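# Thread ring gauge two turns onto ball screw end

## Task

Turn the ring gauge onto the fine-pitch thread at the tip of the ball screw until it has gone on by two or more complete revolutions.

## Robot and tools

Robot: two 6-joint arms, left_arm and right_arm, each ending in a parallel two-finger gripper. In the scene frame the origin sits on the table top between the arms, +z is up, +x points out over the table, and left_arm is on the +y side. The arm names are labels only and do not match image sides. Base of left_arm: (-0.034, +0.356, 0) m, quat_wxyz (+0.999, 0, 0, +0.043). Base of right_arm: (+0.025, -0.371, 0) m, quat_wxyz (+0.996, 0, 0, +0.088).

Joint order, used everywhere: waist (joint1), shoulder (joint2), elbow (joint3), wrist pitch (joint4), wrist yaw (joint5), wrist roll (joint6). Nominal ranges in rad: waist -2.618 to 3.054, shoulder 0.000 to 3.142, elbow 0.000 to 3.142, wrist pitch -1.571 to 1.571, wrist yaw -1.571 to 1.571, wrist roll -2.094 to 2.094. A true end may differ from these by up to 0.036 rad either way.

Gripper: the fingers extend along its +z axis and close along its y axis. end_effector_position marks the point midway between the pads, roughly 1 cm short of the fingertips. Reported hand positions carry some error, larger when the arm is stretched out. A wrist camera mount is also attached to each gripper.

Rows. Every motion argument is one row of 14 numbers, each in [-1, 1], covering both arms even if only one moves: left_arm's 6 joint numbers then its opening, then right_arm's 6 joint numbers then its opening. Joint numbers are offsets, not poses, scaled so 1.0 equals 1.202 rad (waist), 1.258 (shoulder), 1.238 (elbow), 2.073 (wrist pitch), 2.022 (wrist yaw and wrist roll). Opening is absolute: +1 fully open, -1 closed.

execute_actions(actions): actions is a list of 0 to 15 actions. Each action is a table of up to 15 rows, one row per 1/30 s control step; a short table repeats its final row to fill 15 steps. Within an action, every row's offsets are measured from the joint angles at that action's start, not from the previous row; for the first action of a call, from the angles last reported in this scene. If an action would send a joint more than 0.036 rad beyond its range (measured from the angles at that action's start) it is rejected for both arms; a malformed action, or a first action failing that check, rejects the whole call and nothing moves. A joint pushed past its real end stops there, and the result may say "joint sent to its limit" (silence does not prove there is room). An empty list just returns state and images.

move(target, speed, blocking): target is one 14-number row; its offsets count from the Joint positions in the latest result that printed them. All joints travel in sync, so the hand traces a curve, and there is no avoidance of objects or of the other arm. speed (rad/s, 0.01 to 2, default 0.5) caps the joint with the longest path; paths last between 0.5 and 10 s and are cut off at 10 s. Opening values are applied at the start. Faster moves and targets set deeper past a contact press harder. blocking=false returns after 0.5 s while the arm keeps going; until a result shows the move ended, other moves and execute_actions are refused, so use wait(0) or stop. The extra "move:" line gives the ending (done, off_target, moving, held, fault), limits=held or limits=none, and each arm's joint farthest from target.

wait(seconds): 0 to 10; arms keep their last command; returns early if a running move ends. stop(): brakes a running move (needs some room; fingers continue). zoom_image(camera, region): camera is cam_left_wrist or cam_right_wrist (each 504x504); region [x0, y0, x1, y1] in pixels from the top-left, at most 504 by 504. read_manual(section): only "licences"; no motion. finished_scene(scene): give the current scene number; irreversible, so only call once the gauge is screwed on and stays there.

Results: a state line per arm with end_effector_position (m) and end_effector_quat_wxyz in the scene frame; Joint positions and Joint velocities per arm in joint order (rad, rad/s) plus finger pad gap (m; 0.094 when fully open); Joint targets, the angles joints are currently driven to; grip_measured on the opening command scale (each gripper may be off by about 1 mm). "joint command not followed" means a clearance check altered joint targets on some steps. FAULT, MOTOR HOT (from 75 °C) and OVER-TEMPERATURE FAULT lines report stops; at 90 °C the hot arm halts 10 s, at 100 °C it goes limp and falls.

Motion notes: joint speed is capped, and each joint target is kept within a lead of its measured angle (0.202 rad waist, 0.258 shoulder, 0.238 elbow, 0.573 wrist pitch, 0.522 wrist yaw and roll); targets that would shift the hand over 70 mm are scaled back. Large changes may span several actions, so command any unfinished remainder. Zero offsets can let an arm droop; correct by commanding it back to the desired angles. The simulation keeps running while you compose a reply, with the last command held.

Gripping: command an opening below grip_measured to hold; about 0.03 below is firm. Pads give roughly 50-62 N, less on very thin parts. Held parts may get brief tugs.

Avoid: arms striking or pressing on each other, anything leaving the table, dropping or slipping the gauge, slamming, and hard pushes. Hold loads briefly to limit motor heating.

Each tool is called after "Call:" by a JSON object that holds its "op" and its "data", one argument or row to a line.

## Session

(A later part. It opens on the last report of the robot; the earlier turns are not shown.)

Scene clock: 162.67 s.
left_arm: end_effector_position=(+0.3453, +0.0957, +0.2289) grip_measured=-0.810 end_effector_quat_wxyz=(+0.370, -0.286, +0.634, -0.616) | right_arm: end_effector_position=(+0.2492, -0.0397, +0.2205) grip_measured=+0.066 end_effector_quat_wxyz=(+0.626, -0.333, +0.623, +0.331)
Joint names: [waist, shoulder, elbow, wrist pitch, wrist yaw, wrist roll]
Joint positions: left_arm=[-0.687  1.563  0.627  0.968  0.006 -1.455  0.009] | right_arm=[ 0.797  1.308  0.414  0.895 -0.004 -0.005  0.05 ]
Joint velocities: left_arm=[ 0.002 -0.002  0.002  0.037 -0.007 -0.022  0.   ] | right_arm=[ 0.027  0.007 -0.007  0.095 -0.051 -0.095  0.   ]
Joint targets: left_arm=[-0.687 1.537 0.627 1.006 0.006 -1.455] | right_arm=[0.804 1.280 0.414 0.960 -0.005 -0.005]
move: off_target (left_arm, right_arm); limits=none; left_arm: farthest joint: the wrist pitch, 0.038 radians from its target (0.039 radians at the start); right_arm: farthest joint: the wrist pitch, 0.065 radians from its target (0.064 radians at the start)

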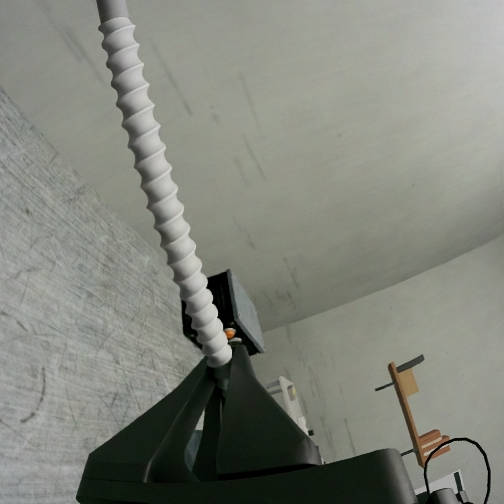

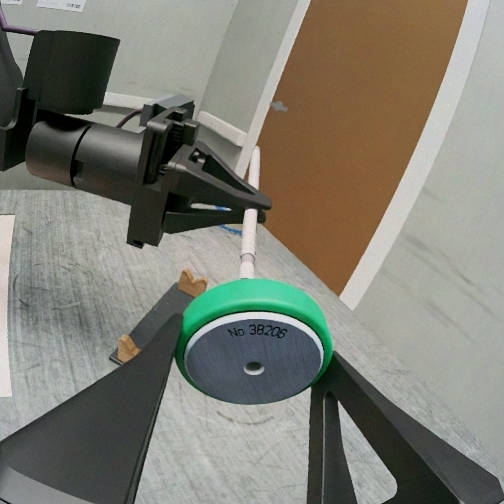

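Call:
{"op": "move", "data": {
  "target": [0,-0.021,0,0.019,0,0,-0.9,0,-0.022,0,0.031,0,0.781,0.0],
  "speed": 1.5
}}

Call:
{"op": "move", "data": {
  "target": [0,-0.021,0,0.019,0,0,-0.9,0,-0.022,0,0.031,0,-1,0.0],
  "speed": 1.5
}}

Call:
{"op": "move", "data": {
  "target": [0,-0.021,0,0.019,0,0,-0.9,0,-0.022,0,0.031,0,-0.562,0.0],
  "speed": 1.5
}}

Scene clock: 169.50 s.
left_arm: end_effector_position=(+0.3453, +0.0957, +0.2292) grip_measured=-0.810 end_effector_quat_wxyz=(+0.370, -0.286, +0.633, -0.616) | right_arm: end_effector_position=(+0.2492, -0.0397, +0.2203) grip_measured=+0.066 end_effector_quat_wxyz=(+0.208, +0.206, +0.676, +0.676)
Joint names: [waist, shoulder, elbow, wrist pitch, wrist yaw, wrist roll]
Joint positions: left_arm=[-0.687  1.563  0.627  0.97   0.006 -1.455  0.009] | right_arm=[ 0.797  1.308  0.414  0.895 -0.004  1.569  0.05 ]
Joint velocities: left_arm=[ 0.012  0.007  0.007 -0.051 -0.066  0.066  0.001] | right_arm=[ 0.012 -0.022  0.002 -0.081 -0.022  0.022 -0.   ]
Joint targets: left_arm=[-0.687 1.537 0.627 1.008 0.006 -1.455] | right_arm=[0.797 1.280 0.414 0.959 -0.004 1.574]
move: off_target (left_arm, right_arm); limits=none; left_arm: farthest joint: the wrist pitch, 0.038 radians from its target (0.039 radians at the start); right_arm: farthest joint: the wrist pitch, 0.065 radians from its target (0.064 radians at the start)

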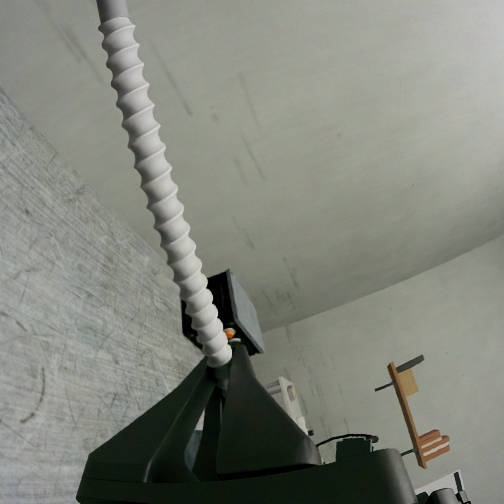

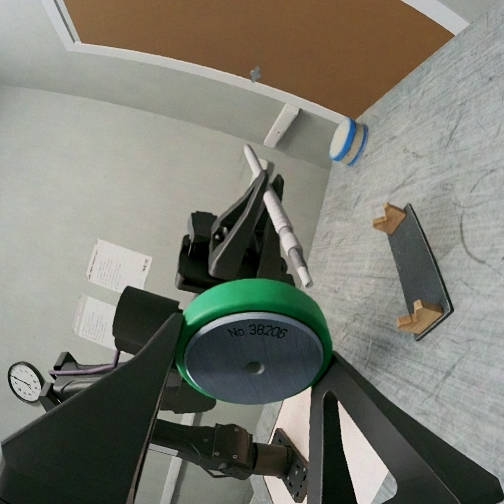

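Scene clock: 171.93 s.
left_arm: end_effector_position=(+0.3453, +0.0957, +0.2296) grip_measured=-0.810 end_effector_quat_wxyz=(+0.370, -0.286, +0.633, -0.617) | right_arm: end_effector_position=(+0.2492, -0.0397, +0.2202) grip_measured=+0.066 end_effector_quat_wxyz=(+0.682, -0.462, +0.535, +0.185)
Joint names: [waist, shoulder, elbow, wrist pitch, wrist yaw, wrist roll]
Joint positions: left_arm=[-0.687  1.563  0.627  0.971  0.006 -1.455  0.009] | right_arm=[ 0.797  1.308  0.414  0.894 -0.004 -0.447  0.05 ]
Joint velocities: left_arm=[-0.017 -0.012 -0.022  0.081 -0.081  0.007  0.001] | right_arm=[-0.002 -0.002  0.002 -0.037 -0.037 -0.022  0.001]
Joint targets: left_arm=[-0.687 1.537 0.627 1.009 0.006 -1.455] | right_arm=[0.797 1.280 0.414 0.959 -0.004 -0.453]
move: off_target (left_arm, right_arm); limits=none; left_arm: farthest joint: the wrist pitch, 0.038 radians from its target (0.040 radians at the start); right_arm: farthest joint: the wrist pitch, 0.065 radians from its target (0.065 radians at the start)

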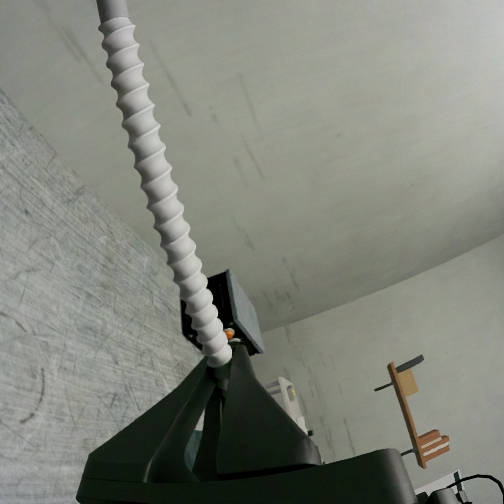

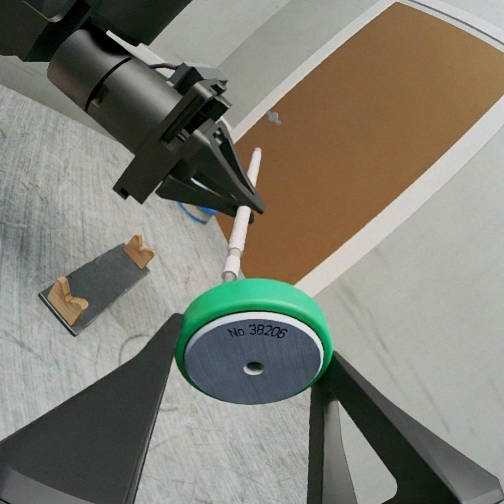

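Scene clock: 173.77 s.
left_arm: end_effector_position=(+0.3453, +0.0958, +0.2299) grip_measured=-0.810 end_effector_quat_wxyz=(+0.370, -0.286, +0.633, -0.617) | right_arm: end_effector_position=(+0.2492, -0.0397, +0.2201) grip_measured=+0.066 end_effector_quat_wxyz=(+0.675, -0.677, +0.205, -0.209)
Joint names: [waist, shoulder, elbow, wrist pitch, wrist yaw, wrist roll]
Joint positions: left_arm=[-0.687  1.563  0.627  0.972  0.006 -1.455  0.009] | right_arm=[ 0.797  1.308  0.414  0.894 -0.004 -1.577  0.05 ]
Joint velocities: left_arm=[ 0.007  0.002  0.007 -0.066 -0.007 -0.066 -0.001] | right_arm=[-0.002  0.007  0.007 -0.125  0.066 -0.066 -0.001]
Joint targets: left_arm=[-0.687 1.537 0.627 1.010 0.006 -1.455] | right_arm=[0.797 1.280 0.414 0.959 -0.004 -1.583]
move: off_target (left_arm, right_arm); limits=none; left_arm: farthest joint: the wrist pitch, 0.038 radians from its target (0.039 radians at the start); right_arm: farthest joint: the wrist pitch, 0.064 radians from its target (0.064 radians at the start)

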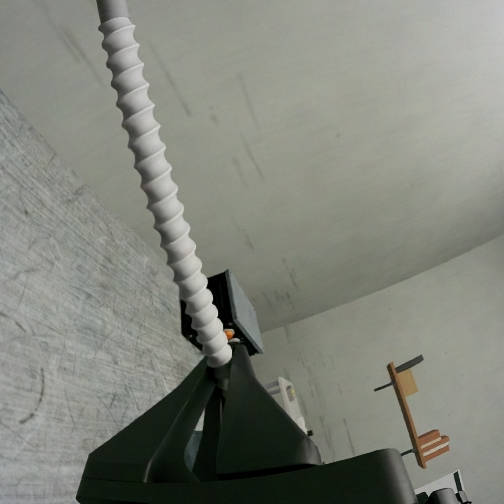

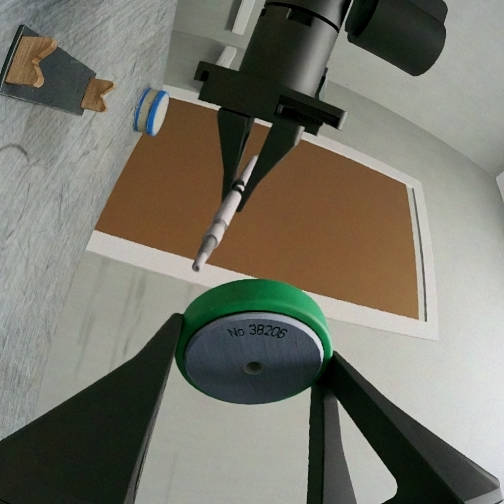

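Call:
{"op": "move", "data": {
  "target": [0,-0.021,0,0.046,0,-0.079,-0.9,0,-0.022,0,0.031,0,0,0.0],
  "speed": 0.15
}}

Scene clock: 183.43 s.
left_arm: end_effector_position=(+0.3446, +0.0963, +0.2441) grip_measured=-0.810 end_effector_quat_wxyz=(-0.329, +0.325, -0.590, +0.662) | right_arm: end_effector_position=(+0.2492, -0.0397, +0.2200) grip_measured=+0.066 end_effector_quat_wxyz=(+0.675, -0.677, +0.205, -0.209)
Joint names: [waist, shoulder, elbow, wrist pitch, wrist yaw, wrist roll]
Joint positions: left_arm=[-0.687  1.563  0.627  1.03   0.006 -1.614  0.009] | right_arm=[ 0.797  1.308  0.414  0.894 -0.004 -1.578  0.05 ]
Joint velocities: left_arm=[-0.002 -0.002 -0.002  0.037 -0.007  0.022  0.   ] | right_arm=[ 0.002 -0.002 -0.012 -0.007  0.051 -0.007  0.001]
Joint targets: left_arm=[-0.687 1.537 0.627 1.068 0.006 -1.615] | right_arm=[0.797 1.280 0.414 0.958 -0.004 -1.577]
move: off_target (left_arm, right_arm); limits=none; left_arm: farthest joint: the wrist pitch, 0.038 radians from its target (0.095 radians at the start); right_arm: farthest joint: the wrist pitch, 0.065 radians from its target (0.064 radians at the start)

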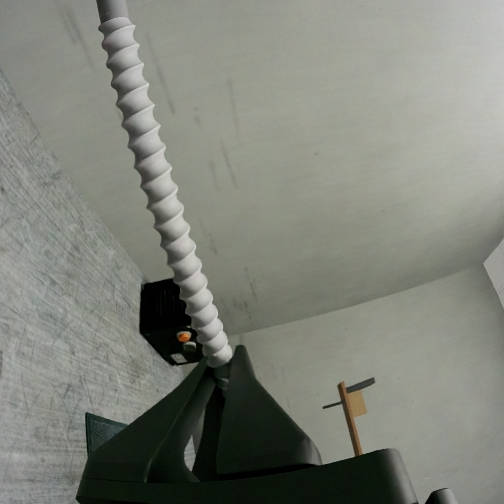

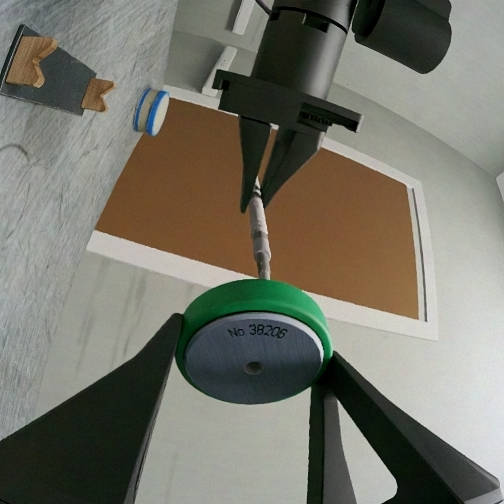

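Call:
{"op": "move", "data": {
  "target": [0,-0.021,0,0.012,0,0.023,-0.9,0,-0.022,0,0.031,0,0,0.0],
  "speed": 0.1
}}

Call:
{"op": "zoom_image", "data": {
  "camera": "cam_right_wrist",
  "region": [180,130,340,290]
}}

Call:
{"op": "move", "data": {
  "target": [0,-0.021,0,0.017,0,0,-0.9,0,-0.022,0,0.031,0,0.783,0.0],
  "speed": 1.5
}}

Call:
{"op": "zoom_image", "data": {
  "camera": "cam_right_wrist",
  "region": [180,130,340,290]
}}

Call:
{"op": "move", "data": {
  "target": [0,-0.021,0,0.017,0,0,-0.9,0,-0.022,0,0.031,0,0.779,0.0],
  "speed": 1.5
}}

Call:
{"op": "zoom_image", "data": {
  "camera": "cam_right_wrist",
  "region": [180,130,340,290]
}}

Scene clock: 188.37 s.
left_arm: end_effector_position=(+0.3446, +0.0962, +0.2436) grip_measured=-0.810 end_effector_quat_wxyz=(-0.338, +0.317, -0.595, +0.657) | right_arm: end_effector_position=(+0.2492, -0.0397, +0.2198) grip_measured=+0.066 end_effector_quat_wxyz=(+0.675, -0.677, +0.205, -0.209)
Joint names: [waist, shoulder, elbow, wrist pitch, wrist yaw, wrist roll]
Joint positions: left_arm=[-0.687  1.563  0.627  1.028  0.006 -1.585  0.009] | right_arm=[ 0.797  1.308  0.414  0.893 -0.004 -1.578  0.05 ]
Joint velocities: left_arm=[-0.002 -0.002 -0.022 -0.037 -0.022 -0.095  0.001] | right_arm=[ 0.017  0.022  0.012 -0.022  0.066  0.037 -0.   ]
Joint targets: left_arm=[-0.687 1.537 0.627 1.055 0.006 -1.567] | right_arm=[0.797 1.280 0.414 0.958 -0.004 -1.578]
move: off_target (left_arm, right_arm); limits=none; left_arm: farthest joint: the shoulder, 0.027 radians from its target (0.027 radians at the start); right_arm: farthest joint: the wrist pitch, 0.066 radians from its target (0.065 radians at the start)

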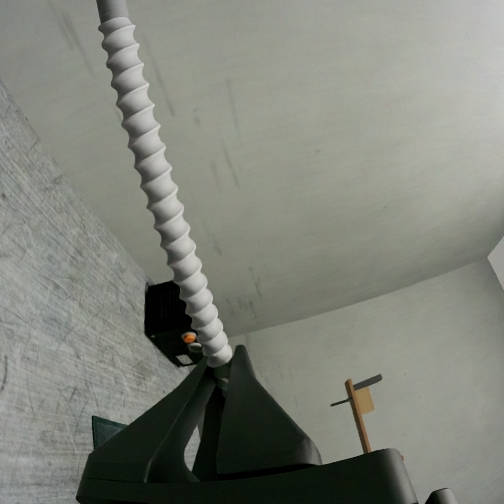

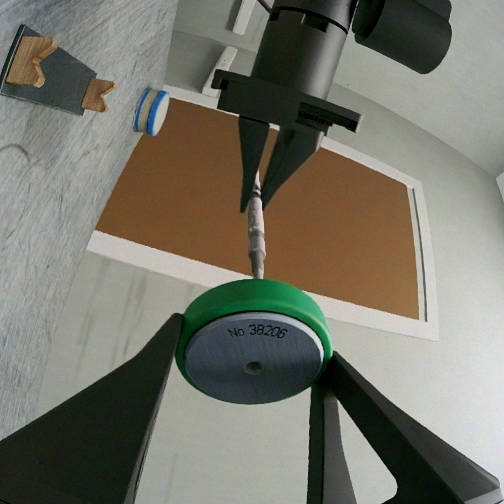

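Region (180, 130, 340, 290) of cam_right_wrist's 504x504 image, scaled by 3.150, with more detail than that image has.

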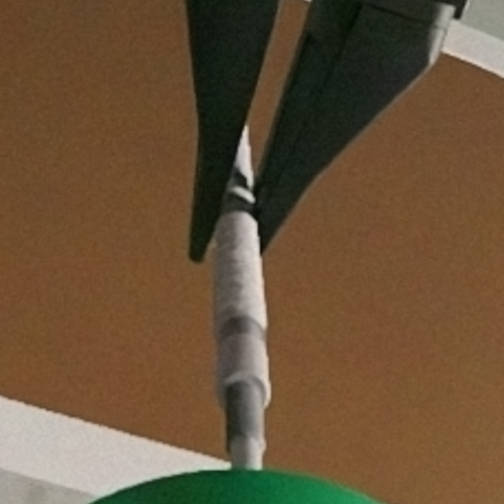

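Scene clock: 190.50 s.
left_arm: end_effector_position=(+0.3446, +0.0962, +0.2429) grip_measured=-0.810 end_effector_quat_wxyz=(+0.338, -0.317, +0.596, -0.656) | right_arm: end_effector_position=(+0.2492, -0.0397, +0.2197) grip_measured=+0.066 end_effector_quat_wxyz=(+0.625, -0.334, +0.624, +0.329)
Joint names: [waist, shoulder, elbow, wrist pitch, wrist yaw, wrist roll]
Joint positions: left_arm=[-0.687  1.563  0.627  1.025  0.006 -1.585  0.009] | right_arm=[ 0.797  1.308  0.414  0.892 -0.004 -0.007  0.05 ]
Joint velocities: left_arm=[-0.007  0.002 -0.012 -0.037  0.051  0.007  0.   ] | right_arm=[ 0.002  0.027  0.012 -0.037 -0.022 -0.051  0.   ]
Joint targets: left_arm=[-0.687 1.537 0.627 1.063 0.006 -1.585] | right_arm=[0.797 1.280 0.414 0.957 -0.004 0.006]
move: off_target (left_arm, right_arm); limits=none; left_arm: farthest joint: the wrist pitch, 0.039 radians from its target (0.035 radians at the start); right_arm: farthest joint: the wrist pitch, 0.065 radians from its target (0.065 radians at the start)

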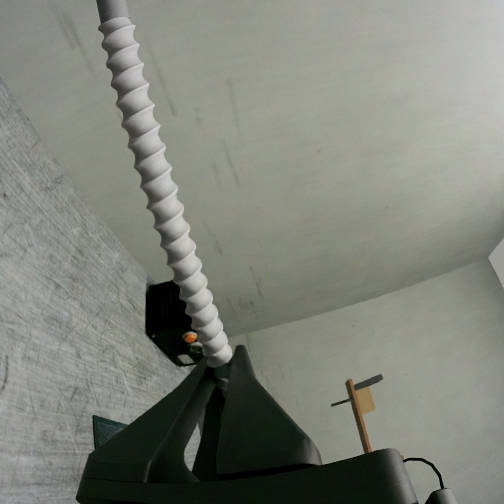

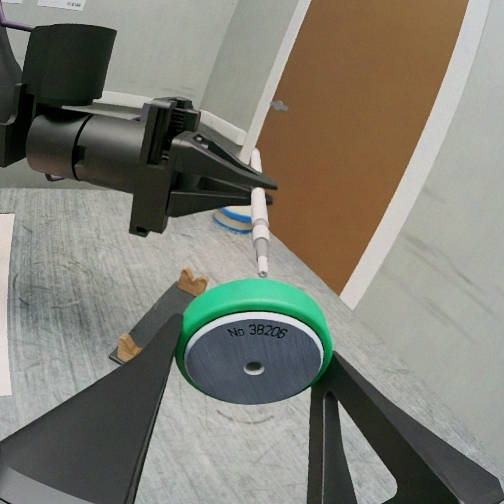

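Region (180, 130, 340, 290) of cam_right_wrist's 504x504 image, scaled by 3.150, with more detail than that image has.

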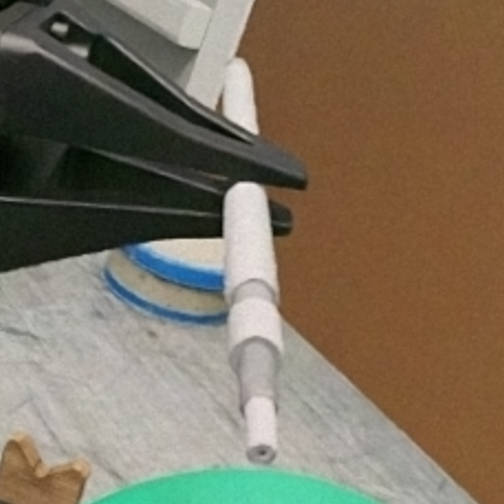

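Scene clock: 192.63 s.
left_arm: end_effector_position=(+0.3447, +0.0962, +0.2422) grip_measured=-0.810 end_effector_quat_wxyz=(+0.337, -0.318, +0.597, -0.655) | right_arm: end_effector_position=(+0.2492, -0.0397, +0.2196) grip_measured=+0.066 end_effector_quat_wxyz=(+0.209, +0.204, +0.678, +0.675)
Joint names: [waist, shoulder, elbow, wrist pitch, wrist yaw, wrist roll]
Joint positions: left_arm=[-0.687  1.563  0.627  1.022  0.006 -1.585  0.009] | right_arm=[ 0.797  1.308  0.414  0.892 -0.004  1.563  0.05 ]
Joint velocities: left_arm=[ 0.012  0.007 -0.002 -0.037 -0.081  0.022 -0.001] | right_arm=[-0.002 -0.002  0.012 -0.022 -0.007 -0.007  0.   ]
Joint targets: left_arm=[-0.687 1.537 0.627 1.060 0.006 -1.585] | right_arm=[0.797 1.280 0.414 0.957 -0.004 1.568]
move: off_target (left_arm, right_arm); limits=none; left_arm: farthest joint: the wrist pitch, 0.038 radians from its target (0.036 radians at the start); right_arm: farthest joint: the wrist pitch, 0.064 radians from its target (0.064 radians at the start)

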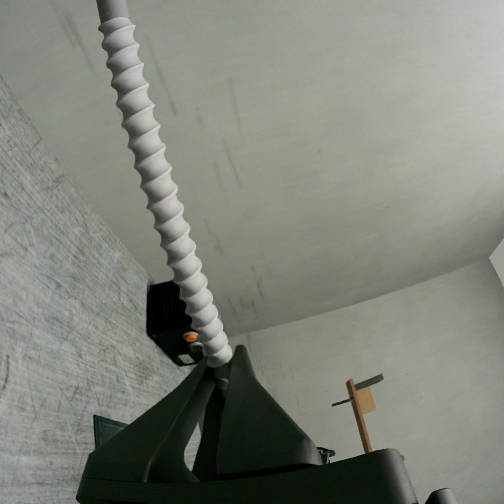

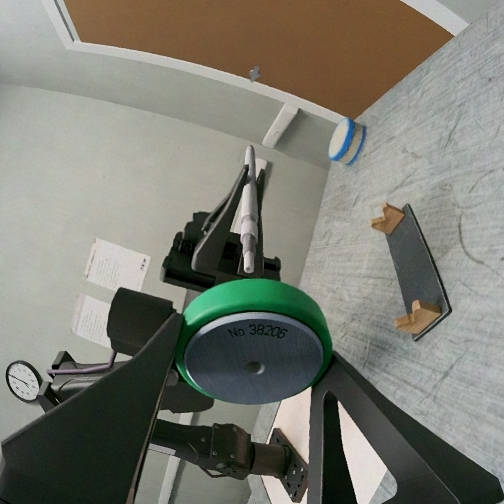

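Region (180, 130, 340, 290) of cam_right_wrist's 504x504 image, scaled by 3.150, with more detail than that image has.

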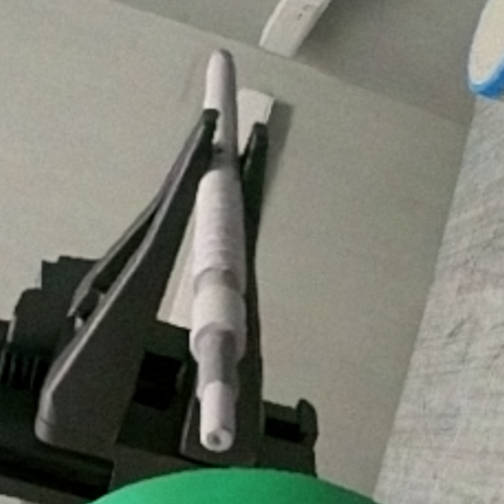

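Call:
{"op": "move", "data": {
  "target": [0,-0.021,0,0.0186,0,0.013,-0.9,-0.014,0.105,0.104,0.044,0,-0.778,0.0],
  "speed": 1.0
}}

Call:
{"op": "zoom_image", "data": {
  "camera": "cam_right_wrist",
  "region": [180,130,340,290]
}}

Scene clock: 202.70 s.
left_arm: end_effector_position=(+0.3447, +0.0962, +0.2423) grip_measured=-0.810 end_effector_quat_wxyz=(+0.340, -0.315, +0.598, -0.654) | right_arm: end_effector_position=(+0.2679, -0.0178, +0.2170) grip_measured=+0.066 end_effector_quat_wxyz=(+0.622, -0.332, +0.629, +0.327)
Joint names: [waist, shoulder, elbow, wrist pitch, wrist yaw, wrist roll]
Joint positions: left_arm=[-0.687  1.563  0.627  1.022  0.006 -1.575  0.009] | right_arm=[ 0.79   1.441  0.511  0.918 -0.004 -0.001  0.05 ]
Joint velocities: left_arm=[-0.007 -0.012 -0.007 -0.037  0.081 -0.007  0.001] | right_arm=[-0.007  0.017  0.012 -0.022  0.066 -0.081 -0.001]
Joint targets: left_arm=[-0.687 1.537 0.627 1.061 0.006 -1.558] | right_arm=[0.780 1.440 0.543 0.983 -0.004 -0.010]
move: off_target (left_arm, right_arm); limits=none; left_arm: farthest joint: the wrist pitch, 0.038 radians from its target (0.038 radians at the start); right_arm: farthest joint: the wrist pitch, 0.065 radians from its target (0.091 radians at the start)

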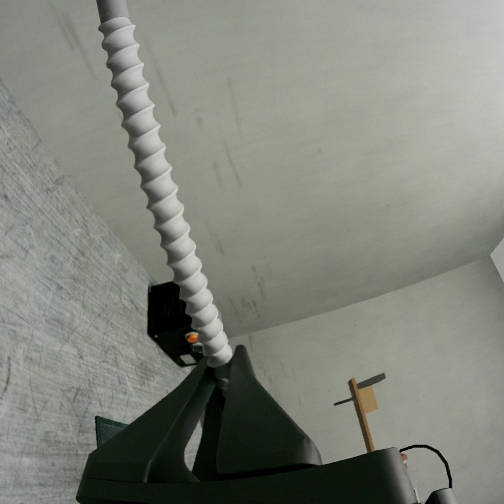

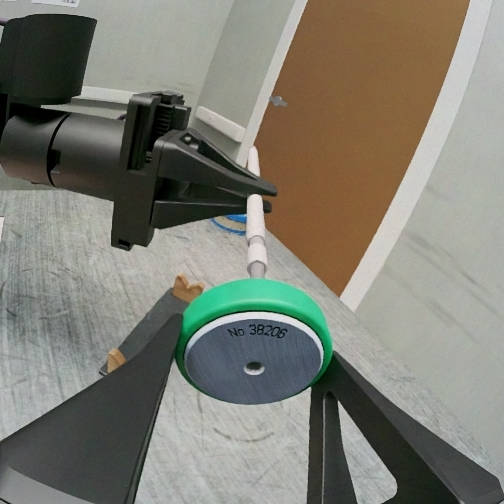

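Region (180, 130, 340, 290) of cam_right_wrist's 504x504 image, scaled by 3.150, with more detail than that image has.

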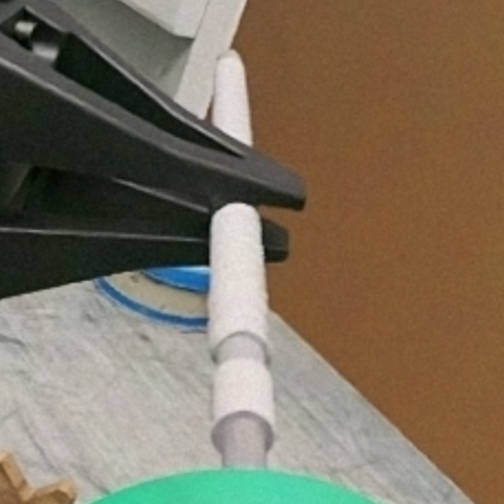

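Call:
{"op": "move", "data": {
  "target": [0,-0.021,0,0.0186,0,0,-0.9,0,0,0.035,0.0313,0,0.781,0.0],
  "speed": 1.5
}}

Call:
{"op": "zoom_image", "data": {
  "camera": "cam_right_wrist",
  "region": [180,130,340,290]
}}

Scene clock: 210.83 s.
left_arm: end_effector_position=(+0.3447, +0.0962, +0.2424) grip_measured=-0.810 end_effector_quat_wxyz=(+0.341, -0.315, +0.598, -0.654) | right_arm: end_effector_position=(+0.2690, -0.0161, +0.2228) grip_measured=+0.066 end_effector_quat_wxyz=(+0.209, +0.210, +0.675, +0.676)
Joint names: [waist, shoulder, elbow, wrist pitch, wrist yaw, wrist roll]
Joint positions: left_arm=[-0.687  1.563  0.627  1.023  0.006 -1.575  0.009] | right_arm=[ 0.79   1.441  0.523  0.919 -0.004  1.572  0.05 ]
Joint velocities: left_arm=[-0.002 -0.012  0.002 -0.037  0.007  0.022  0.   ] | right_arm=[-0.007 -0.002  0.017  0.037 -0.007  0.022 -0.   ]
Joint targets: left_arm=[-0.687 1.537 0.627 1.061 0.006 -1.575] | right_arm=[0.790 1.441 0.554 0.983 -0.004 1.578]
move: off_target (left_arm, right_arm); limits=none; left_arm: farthest joint: the wrist pitch, 0.038 radians from its target (0.038 radians at the start); right_arm: farthest joint: the wrist pitch, 0.064 radians from its target (0.065 radians at the start)

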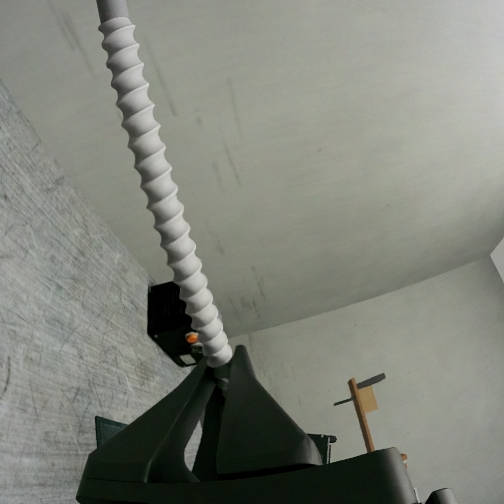

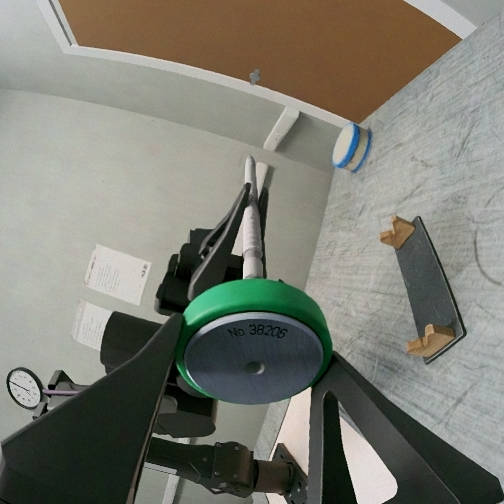

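Region (180, 130, 340, 290) of cam_right_wrist's 504x504 image, scaled by 3.150, with more detail than that image has.

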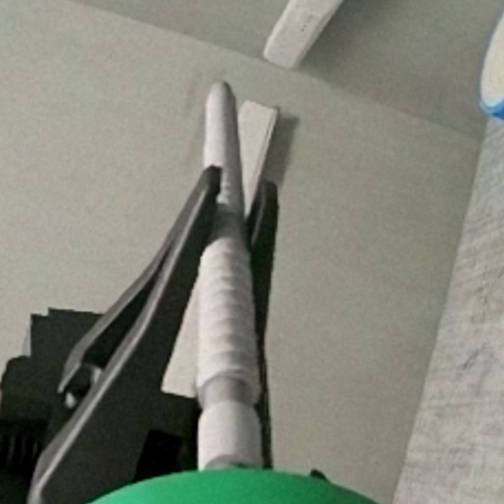

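Call:
{"op": "move", "data": {
  "target": [0,-0.021,0,0.0186,0,0,-0.9,0,0,0.025,0.0311,0,-0.782,0.0],
  "speed": 1.5
}}

Call:
{"op": "zoom_image", "data": {
  "camera": "cam_right_wrist",
  "region": [180,130,340,290]
}}

Call:
{"op": "move", "data": {
  "target": [0,-0.021,0,0.0186,0,0,-0.9,0,0,0.025,0.0311,0,-0.78,0.0],
  "speed": 1.5
}}

Call:
{"op": "zoom_image", "data": {
  "camera": "cam_right_wrist",
  "region": [180,130,340,290]
}}

Scene clock: 216.60 s.
left_arm: end_effector_position=(+0.3447, +0.0962, +0.2425) grip_measured=-0.810 end_effector_quat_wxyz=(+0.341, -0.315, +0.598, -0.654) | right_arm: end_effector_position=(+0.2690, -0.0161, +0.2228) grip_measured=+0.066 end_effector_quat_wxyz=(+0.626, -0.329, +0.625, +0.330)
Joint names: [waist, shoulder, elbow, wrist pitch, wrist yaw, wrist roll]
Joint positions: left_arm=[-0.687  1.563  0.627  1.023  0.006 -1.575  0.009] | right_arm=[ 0.79   1.441  0.523  0.919 -0.004 -0.     0.05 ]
Joint velocities: left_arm=[ 0.002  0.002  0.007  0.066  0.007 -0.007 -0.001] | right_arm=[ 0.002 -0.002  0.002 -0.066  0.051  0.007 -0.001]
Joint targets: left_arm=[-0.687 1.537 0.627 1.061 0.006 -1.575] | right_arm=[0.790 1.441 0.554 0.984 -0.004 -0.009]
move: off_target (left_arm, right_arm); limits=none; left_arm: farthest joint: the wrist pitch, 0.038 radians from its target (0.039 radians at the start); right_arm: farthest joint: the wrist pitch, 0.064 radians from its target (0.064 radians at the start)

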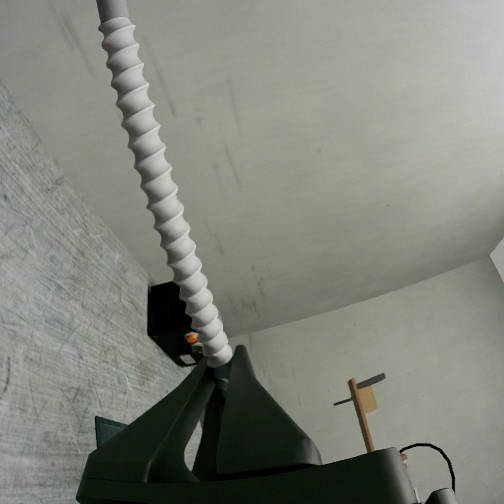

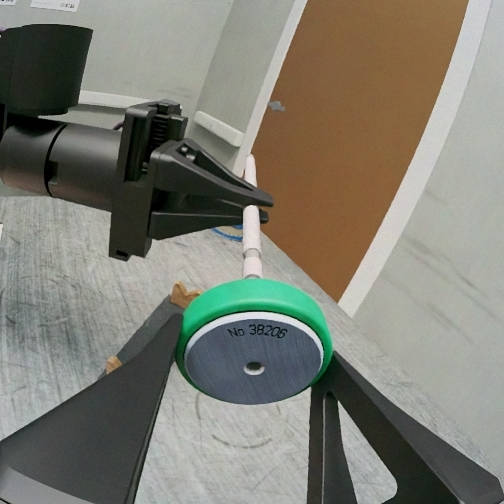

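Region (180, 130, 340, 290) of cam_right_wrist's 504x504 image, scaled by 3.150, with more detail than that image has.

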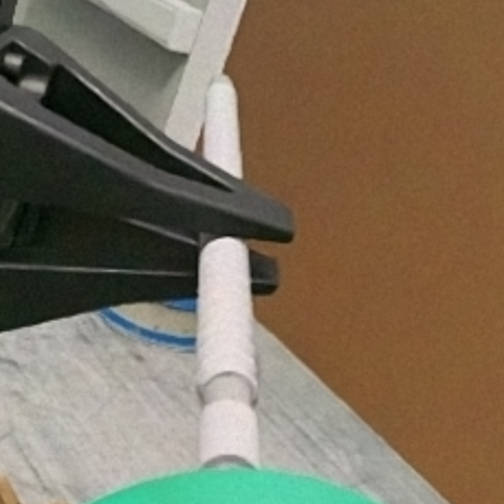

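Scene clock: 218.73 s.
left_arm: end_effector_position=(+0.3447, +0.0962, +0.2426) grip_measured=-0.810 end_effector_quat_wxyz=(+0.341, -0.315, +0.598, -0.654) | right_arm: end_effector_position=(+0.2690, -0.0161, +0.2227) grip_measured=+0.066 end_effector_quat_wxyz=(+0.676, -0.675, +0.209, -0.210)
Joint names: [waist, shoulder, elbow, wrist pitch, wrist yaw, wrist roll]
Joint positions: left_arm=[-0.687  1.563  0.627  1.024  0.006 -1.575  0.009] | right_arm=[ 0.79   1.441  0.523  0.919 -0.004 -1.572  0.05 ]
Joint velocities: left_arm=[-0.002 -0.017 -0.002 -0.007 -0.022 -0.007 -0.001] | right_arm=[-0.007 -0.027  0.002 -0.081 -0.051 -0.066 -0.001]
Joint targets: left_arm=[-0.687 1.537 0.627 1.062 0.006 -1.575] | right_arm=[0.790 1.441 0.554 0.983 -0.004 -1.577]
move: off_target (left_arm, right_arm); limits=none; left_arm: farthest joint: the wrist pitch, 0.038 radians from its target (0.038 radians at the start); right_arm: farthest joint: the wrist pitch, 0.065 radians from its target (0.064 radians at the start)

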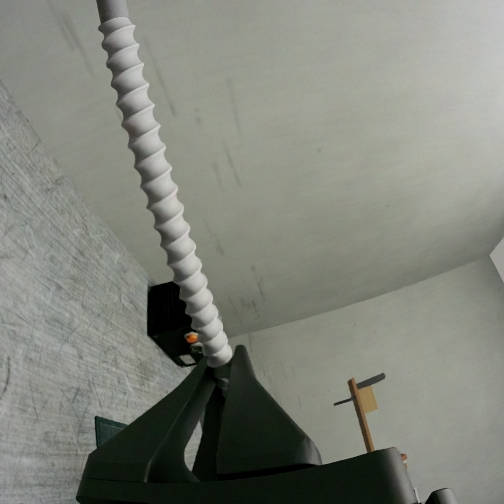

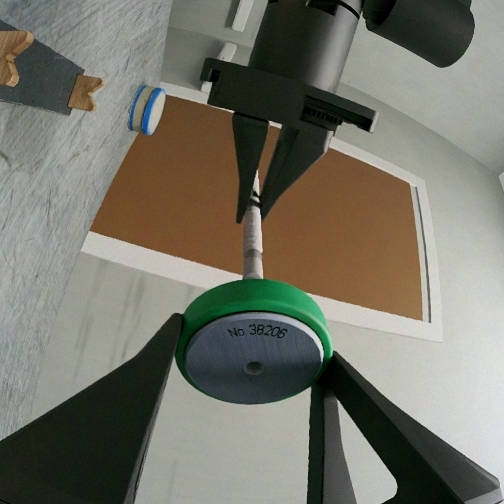

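Region (180, 130, 340, 290) of cam_right_wrist's 504x504 image, scaled by 3.150, with more detail than that image has.

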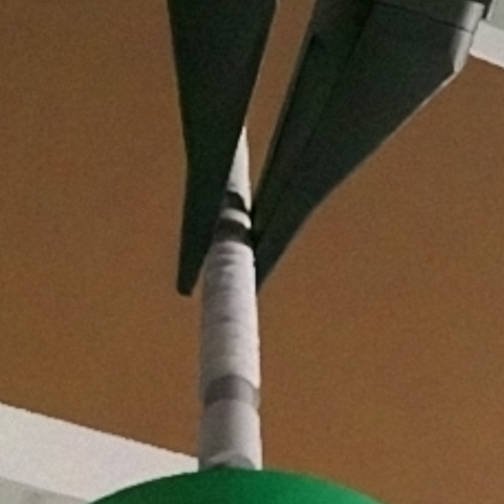

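Call:
{"op": "move", "data": {
  "target": [0,-0.021,0,0.0184,0,0,-0.9,0.0095,0.039,0.0597,0.0345,0,0,0.0],
  "speed": 0.05
}}

Call:
{"op": "zoom_image", "data": {
  "camera": "cam_right_wrist",
  "region": [170,200,350,400]
}}

Scene clock: 234.97 s.
left_arm: end_effector_position=(+0.3478, +0.1015, +0.2465) grip_measured=-0.810 end_effector_quat_wxyz=(-0.349, +0.323, -0.587, +0.655) | right_arm: end_effector_position=(+0.2761, -0.0081, +0.2150) grip_measured=+0.066 end_effector_quat_wxyz=(+0.667, -0.682, +0.213, -0.210)
Joint names: [waist, shoulder, elbow, wrist pitch, wrist yaw, wrist roll]
Joint positions: left_arm=[-0.682  1.563  0.627  1.039 -0.017 -1.582  0.009] | right_arm=[ 0.79   1.491  0.558  0.91   0.002 -1.572  0.05 ]
Joint velocities: left_arm=[-0.002 -0.007 -0.012 -0.037  0.095 -0.007 -0.   ] | right_arm=[ 0.012  0.012 -0.007  0.051 -0.081 -0.037  0.001]
Joint targets: left_arm=[-0.687 1.537 0.627 1.062 0.006 -1.575] | right_arm=[0.801 1.490 0.597 0.990 -0.004 -1.572]
move: off_target (left_arm, right_arm); limits=none; left_arm: farthest joint: the shoulder, 0.027 radians from its target (0.027 radians at the start); right_arm: farthest joint: the wrist pitch, 0.080 radians from its target (0.072 radians at the start)

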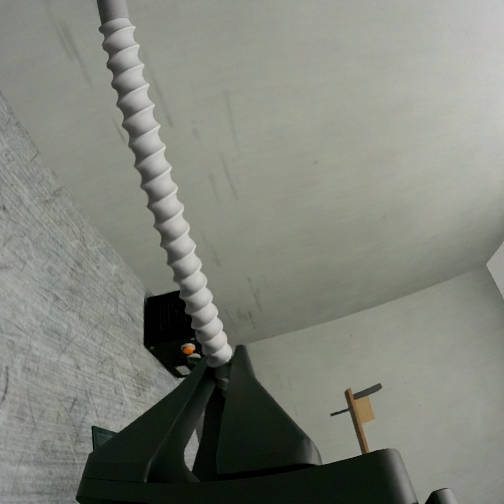

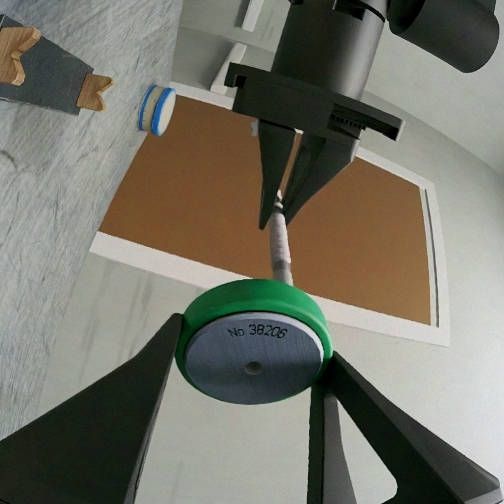

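Region (170, 200, 350, 400) of cam_right_wrist's 504x504 image, scaled by 2.520, with more detail than that image has; it fills the left 454 columns of this view, and the rest is white.

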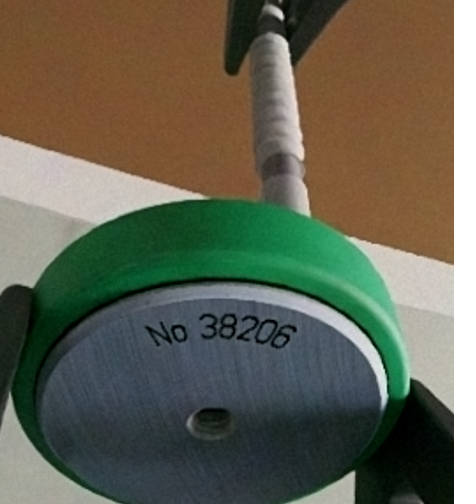

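Call:
{"op": "move", "data": {
  "target": [0,-0.021,0,0.011,0,0,-0.9,0,-0.072,-0.035,0.033,-0.01,0,0.0],
  "speed": 0.2
}}

Scene clock: 241.77 s.
left_arm: end_effector_position=(+0.3481, +0.1018, +0.2454) grip_measured=-0.810 end_effector_quat_wxyz=(-0.349, +0.325, -0.588, +0.654) | right_arm: end_effector_position=(+0.2670, -0.0178, +0.2253) grip_measured=+0.066 end_effector_quat_wxyz=(+0.678, -0.673, +0.207, -0.209)
Joint names: [waist, shoulder, elbow, wrist pitch, wrist yaw, wrist roll]
Joint positions: left_arm=[-0.682  1.563  0.627  1.035 -0.02  -1.583  0.009] | right_arm=[ 0.79   1.427  0.516  0.918 -0.008 -1.572  0.05 ]
Joint velocities: left_arm=[-0.017  0.002  0.002 -0.022 -0.022  0.022  0.   ] | right_arm=[-0.007 -0.002 -0.012 -0.037  0.022 -0.066 -0.   ]
Joint targets: left_arm=[-0.682 1.537 0.627 1.062 -0.017 -1.582] | right_arm=[0.790 1.400 0.514 0.979 -0.018 -1.572]
move: off_target (left_arm, right_arm); limits=none; left_arm: farthest joint: the shoulder, 0.027 radians from its target (0.027 radians at the start); right_arm: farthest joint: the wrist pitch, 0.060 radians from its target (0.068 radians at the start)

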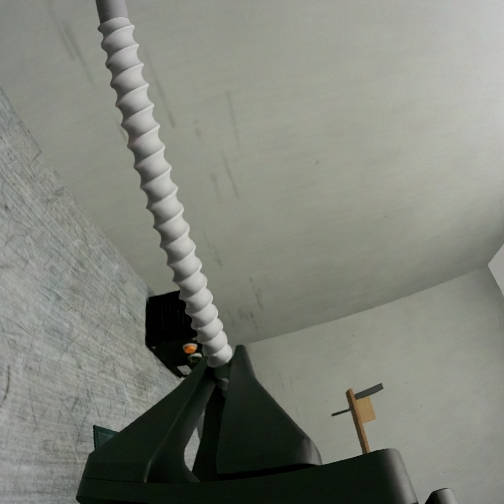

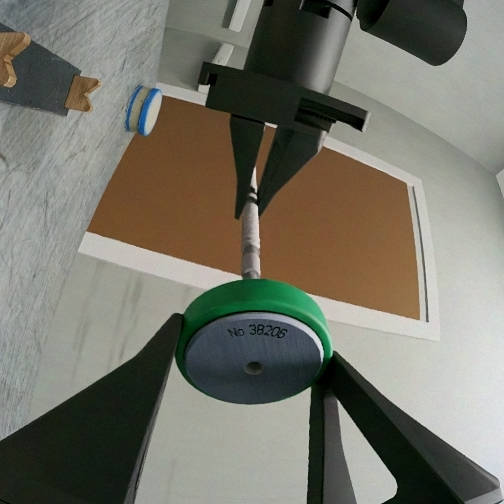

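Call:
{"op": "move", "data": {
  "target": [0.028,-0.021,0,0.009,0.034,0.012,-0.9,0,0,0.02,0.031,0.007,0,0.0],
  "speed": 0.1
}}

Call:
{"op": "move", "data": {
  "target": [0,-0.021,0,0.017,0,0,-0.9,0,0.047,0.063,0.035,0,0,0.0],
  "speed": 0.1
}}

Call:
{"op": "zoom_image", "data": {
  "camera": "cam_right_wrist",
  "region": [180,130,340,290]
}}

Scene clock: 248.83 s.
left_arm: end_effector_position=(+0.3489, +0.1030, +0.2447) grip_measured=-0.810 end_effector_quat_wxyz=(-0.342, +0.311, -0.596, +0.656) | right_arm: end_effector_position=(+0.2677, -0.0183, +0.2252) grip_measured=+0.066 end_effector_quat_wxyz=(+0.678, -0.673, +0.208, -0.211)
Joint names: [waist, shoulder, elbow, wrist pitch, wrist yaw, wrist roll]
Joint positions: left_arm=[-0.656  1.563  0.627  1.032  0.039 -1.575  0.009] | right_arm=[ 0.79   1.427  0.516  0.918 -0.004 -1.572  0.05 ]
Joint velocities: left_arm=[-0.007 -0.012 -0.027 -0.022  0.022  0.007 -0.001] | right_arm=[-0.002  0.002  0.002  0.007 -0.066 -0.007 -0.   ]
Joint targets: left_arm=[-0.649 1.537 0.627 1.054 0.049 -1.558] | right_arm=[0.790 1.427 0.541 0.983 0.006 -1.572]
move: off_target (left_arm, right_arm); limits=none; left_arm: farthest joint: the shoulder, 0.027 radians from its target (0.027 radians at the start); right_arm: farthest joint: the wrist pitch, 0.064 radians from its target (0.064 radians at the start)

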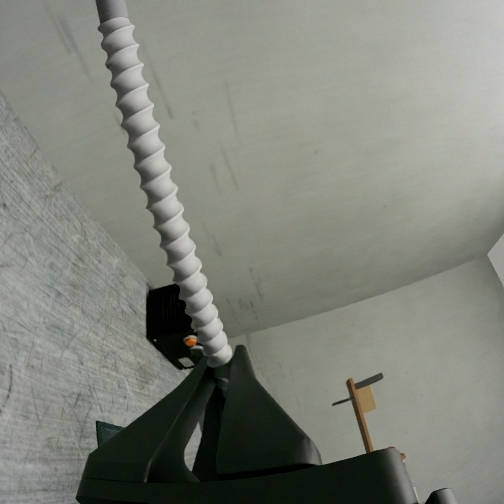

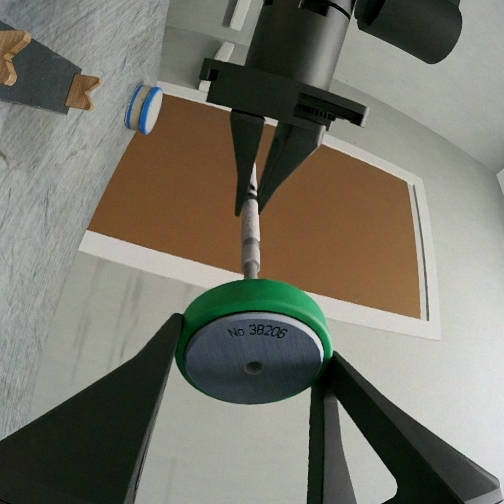

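Scene clock: 250.00 s.
left_arm: end_effector_position=(+0.3490, +0.1030, +0.2443) grip_measured=-0.810 end_effector_quat_wxyz=(+0.342, -0.312, +0.596, -0.656) | right_arm: end_effector_position=(+0.2755, -0.0071, +0.2231) grip_measured=+0.066 end_effector_quat_wxyz=(+0.676, -0.675, +0.209, -0.210)
Joint names: [waist, shoulder, elbow, wrist pitch, wrist yaw, wrist roll]
Joint positions: left_arm=[-0.656  1.563  0.627  1.03   0.039 -1.575  0.009] | right_arm=[ 0.79   1.486  0.563  0.926 -0.004 -1.572  0.05 ]
Joint velocities: left_arm=[ 0.012  0.002  0.017  0.037 -0.081  0.007  0.   ] | right_arm=[-0.007  0.002  0.002  0.022 -0.007  0.037  0.001]
Joint targets: left_arm=[-0.656 1.537 0.627 1.068 0.039 -1.575] | right_arm=[0.790 1.486 0.595 0.990 -0.004 -1.572]
move: off_target (left_arm, right_arm); limits=none; left_arm: farthest joint: the wrist pitch, 0.037 radians from its target (0.035 radians at the start); right_arm: farthest joint: the wrist pitch, 0.065 radians from its target (0.073 radians at the start)

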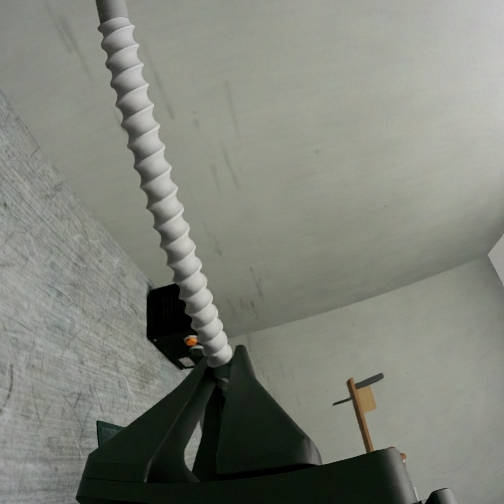

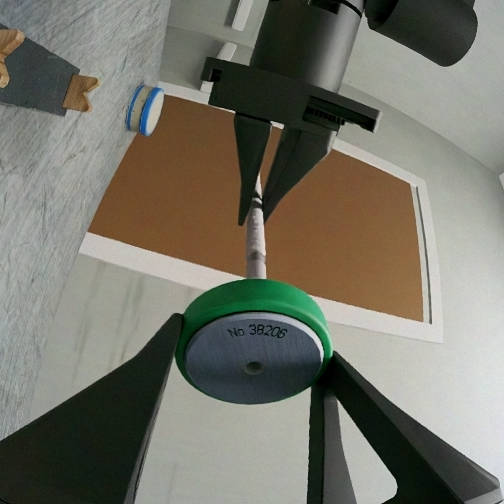

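Region (180, 130, 340, 290) of cam_right_wrist's 504x504 image, scaled by 3.150, with more detail than that image has.

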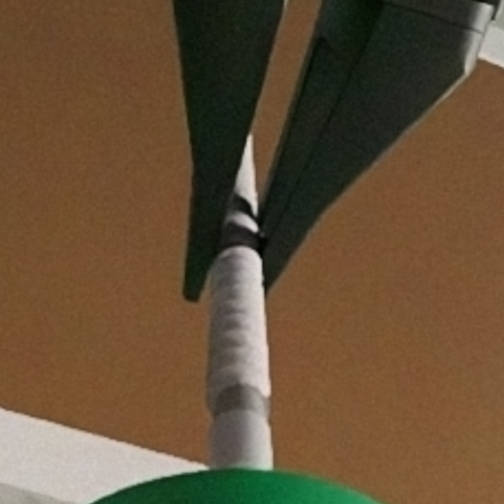

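Call:
{"op": "move", "data": {
  "target": [0,-0.021,0,0.013,0,0,-0.9,0,0,0.025,0.0311,0,0.783,0.0],
  "speed": 1.2
}}

Call:
{"op": "zoom_image", "data": {
  "camera": "cam_right_wrist",
  "region": [180,130,340,290]
}}

Scene clock: 254.97 s.
left_arm: end_effector_position=(+0.3490, +0.1030, +0.2431) grip_measured=-0.810 end_effector_quat_wxyz=(+0.341, -0.313, +0.598, -0.654) | right_arm: end_effector_position=(+0.2755, -0.0071, +0.2230) grip_measured=+0.066 end_effector_quat_wxyz=(+0.627, -0.329, +0.625, +0.329)
Joint names: [waist, shoulder, elbow, wrist pitch, wrist yaw, wrist roll]
Joint positions: left_arm=[-0.656  1.563  0.627  1.026  0.039 -1.575  0.009] | right_arm=[ 0.79   1.486  0.563  0.925 -0.004 -0.001  0.05 ]
Joint velocities: left_arm=[-0.002 -0.002 -0.002 -0.051 -0.007 -0.022  0.001] | right_arm=[-0.012 -0.002  0.002 -0.066  0.022  0.022 -0.   ]
Joint targets: left_arm=[-0.656 1.537 0.627 1.057 0.039 -1.575] | right_arm=[0.790 1.486 0.594 0.990 -0.004 0.011]
move: off_target (left_arm, right_arm); limits=none; left_arm: farthest joint: the wrist pitch, 0.031 radians from its target (0.026 radians at the start); right_arm: farthest joint: the wrist pitch, 0.065 radians from its target (0.065 radians at the start)

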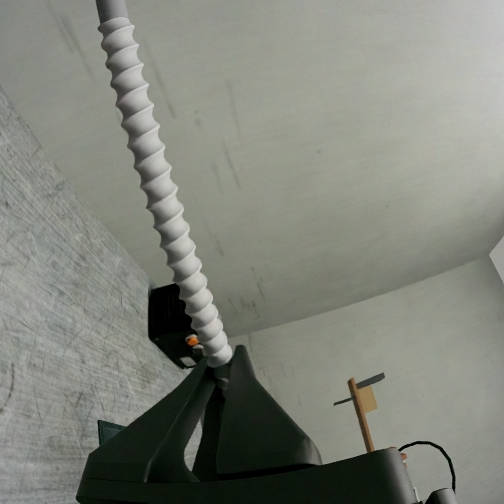

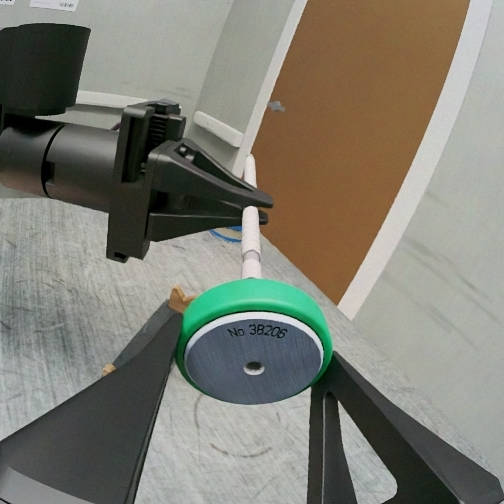

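Region (180, 130, 340, 290) of cam_right_wrist's 504x504 image, scaled by 3.150, with more detail than that image has.

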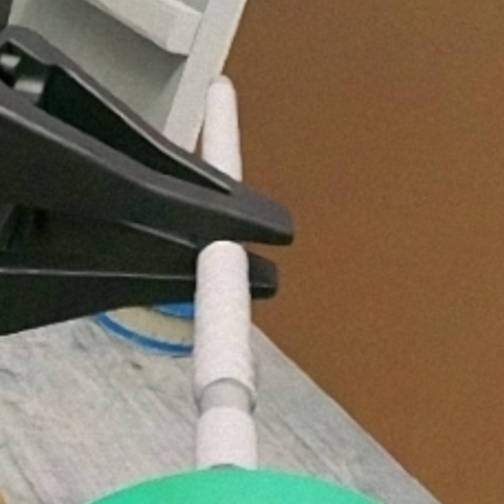

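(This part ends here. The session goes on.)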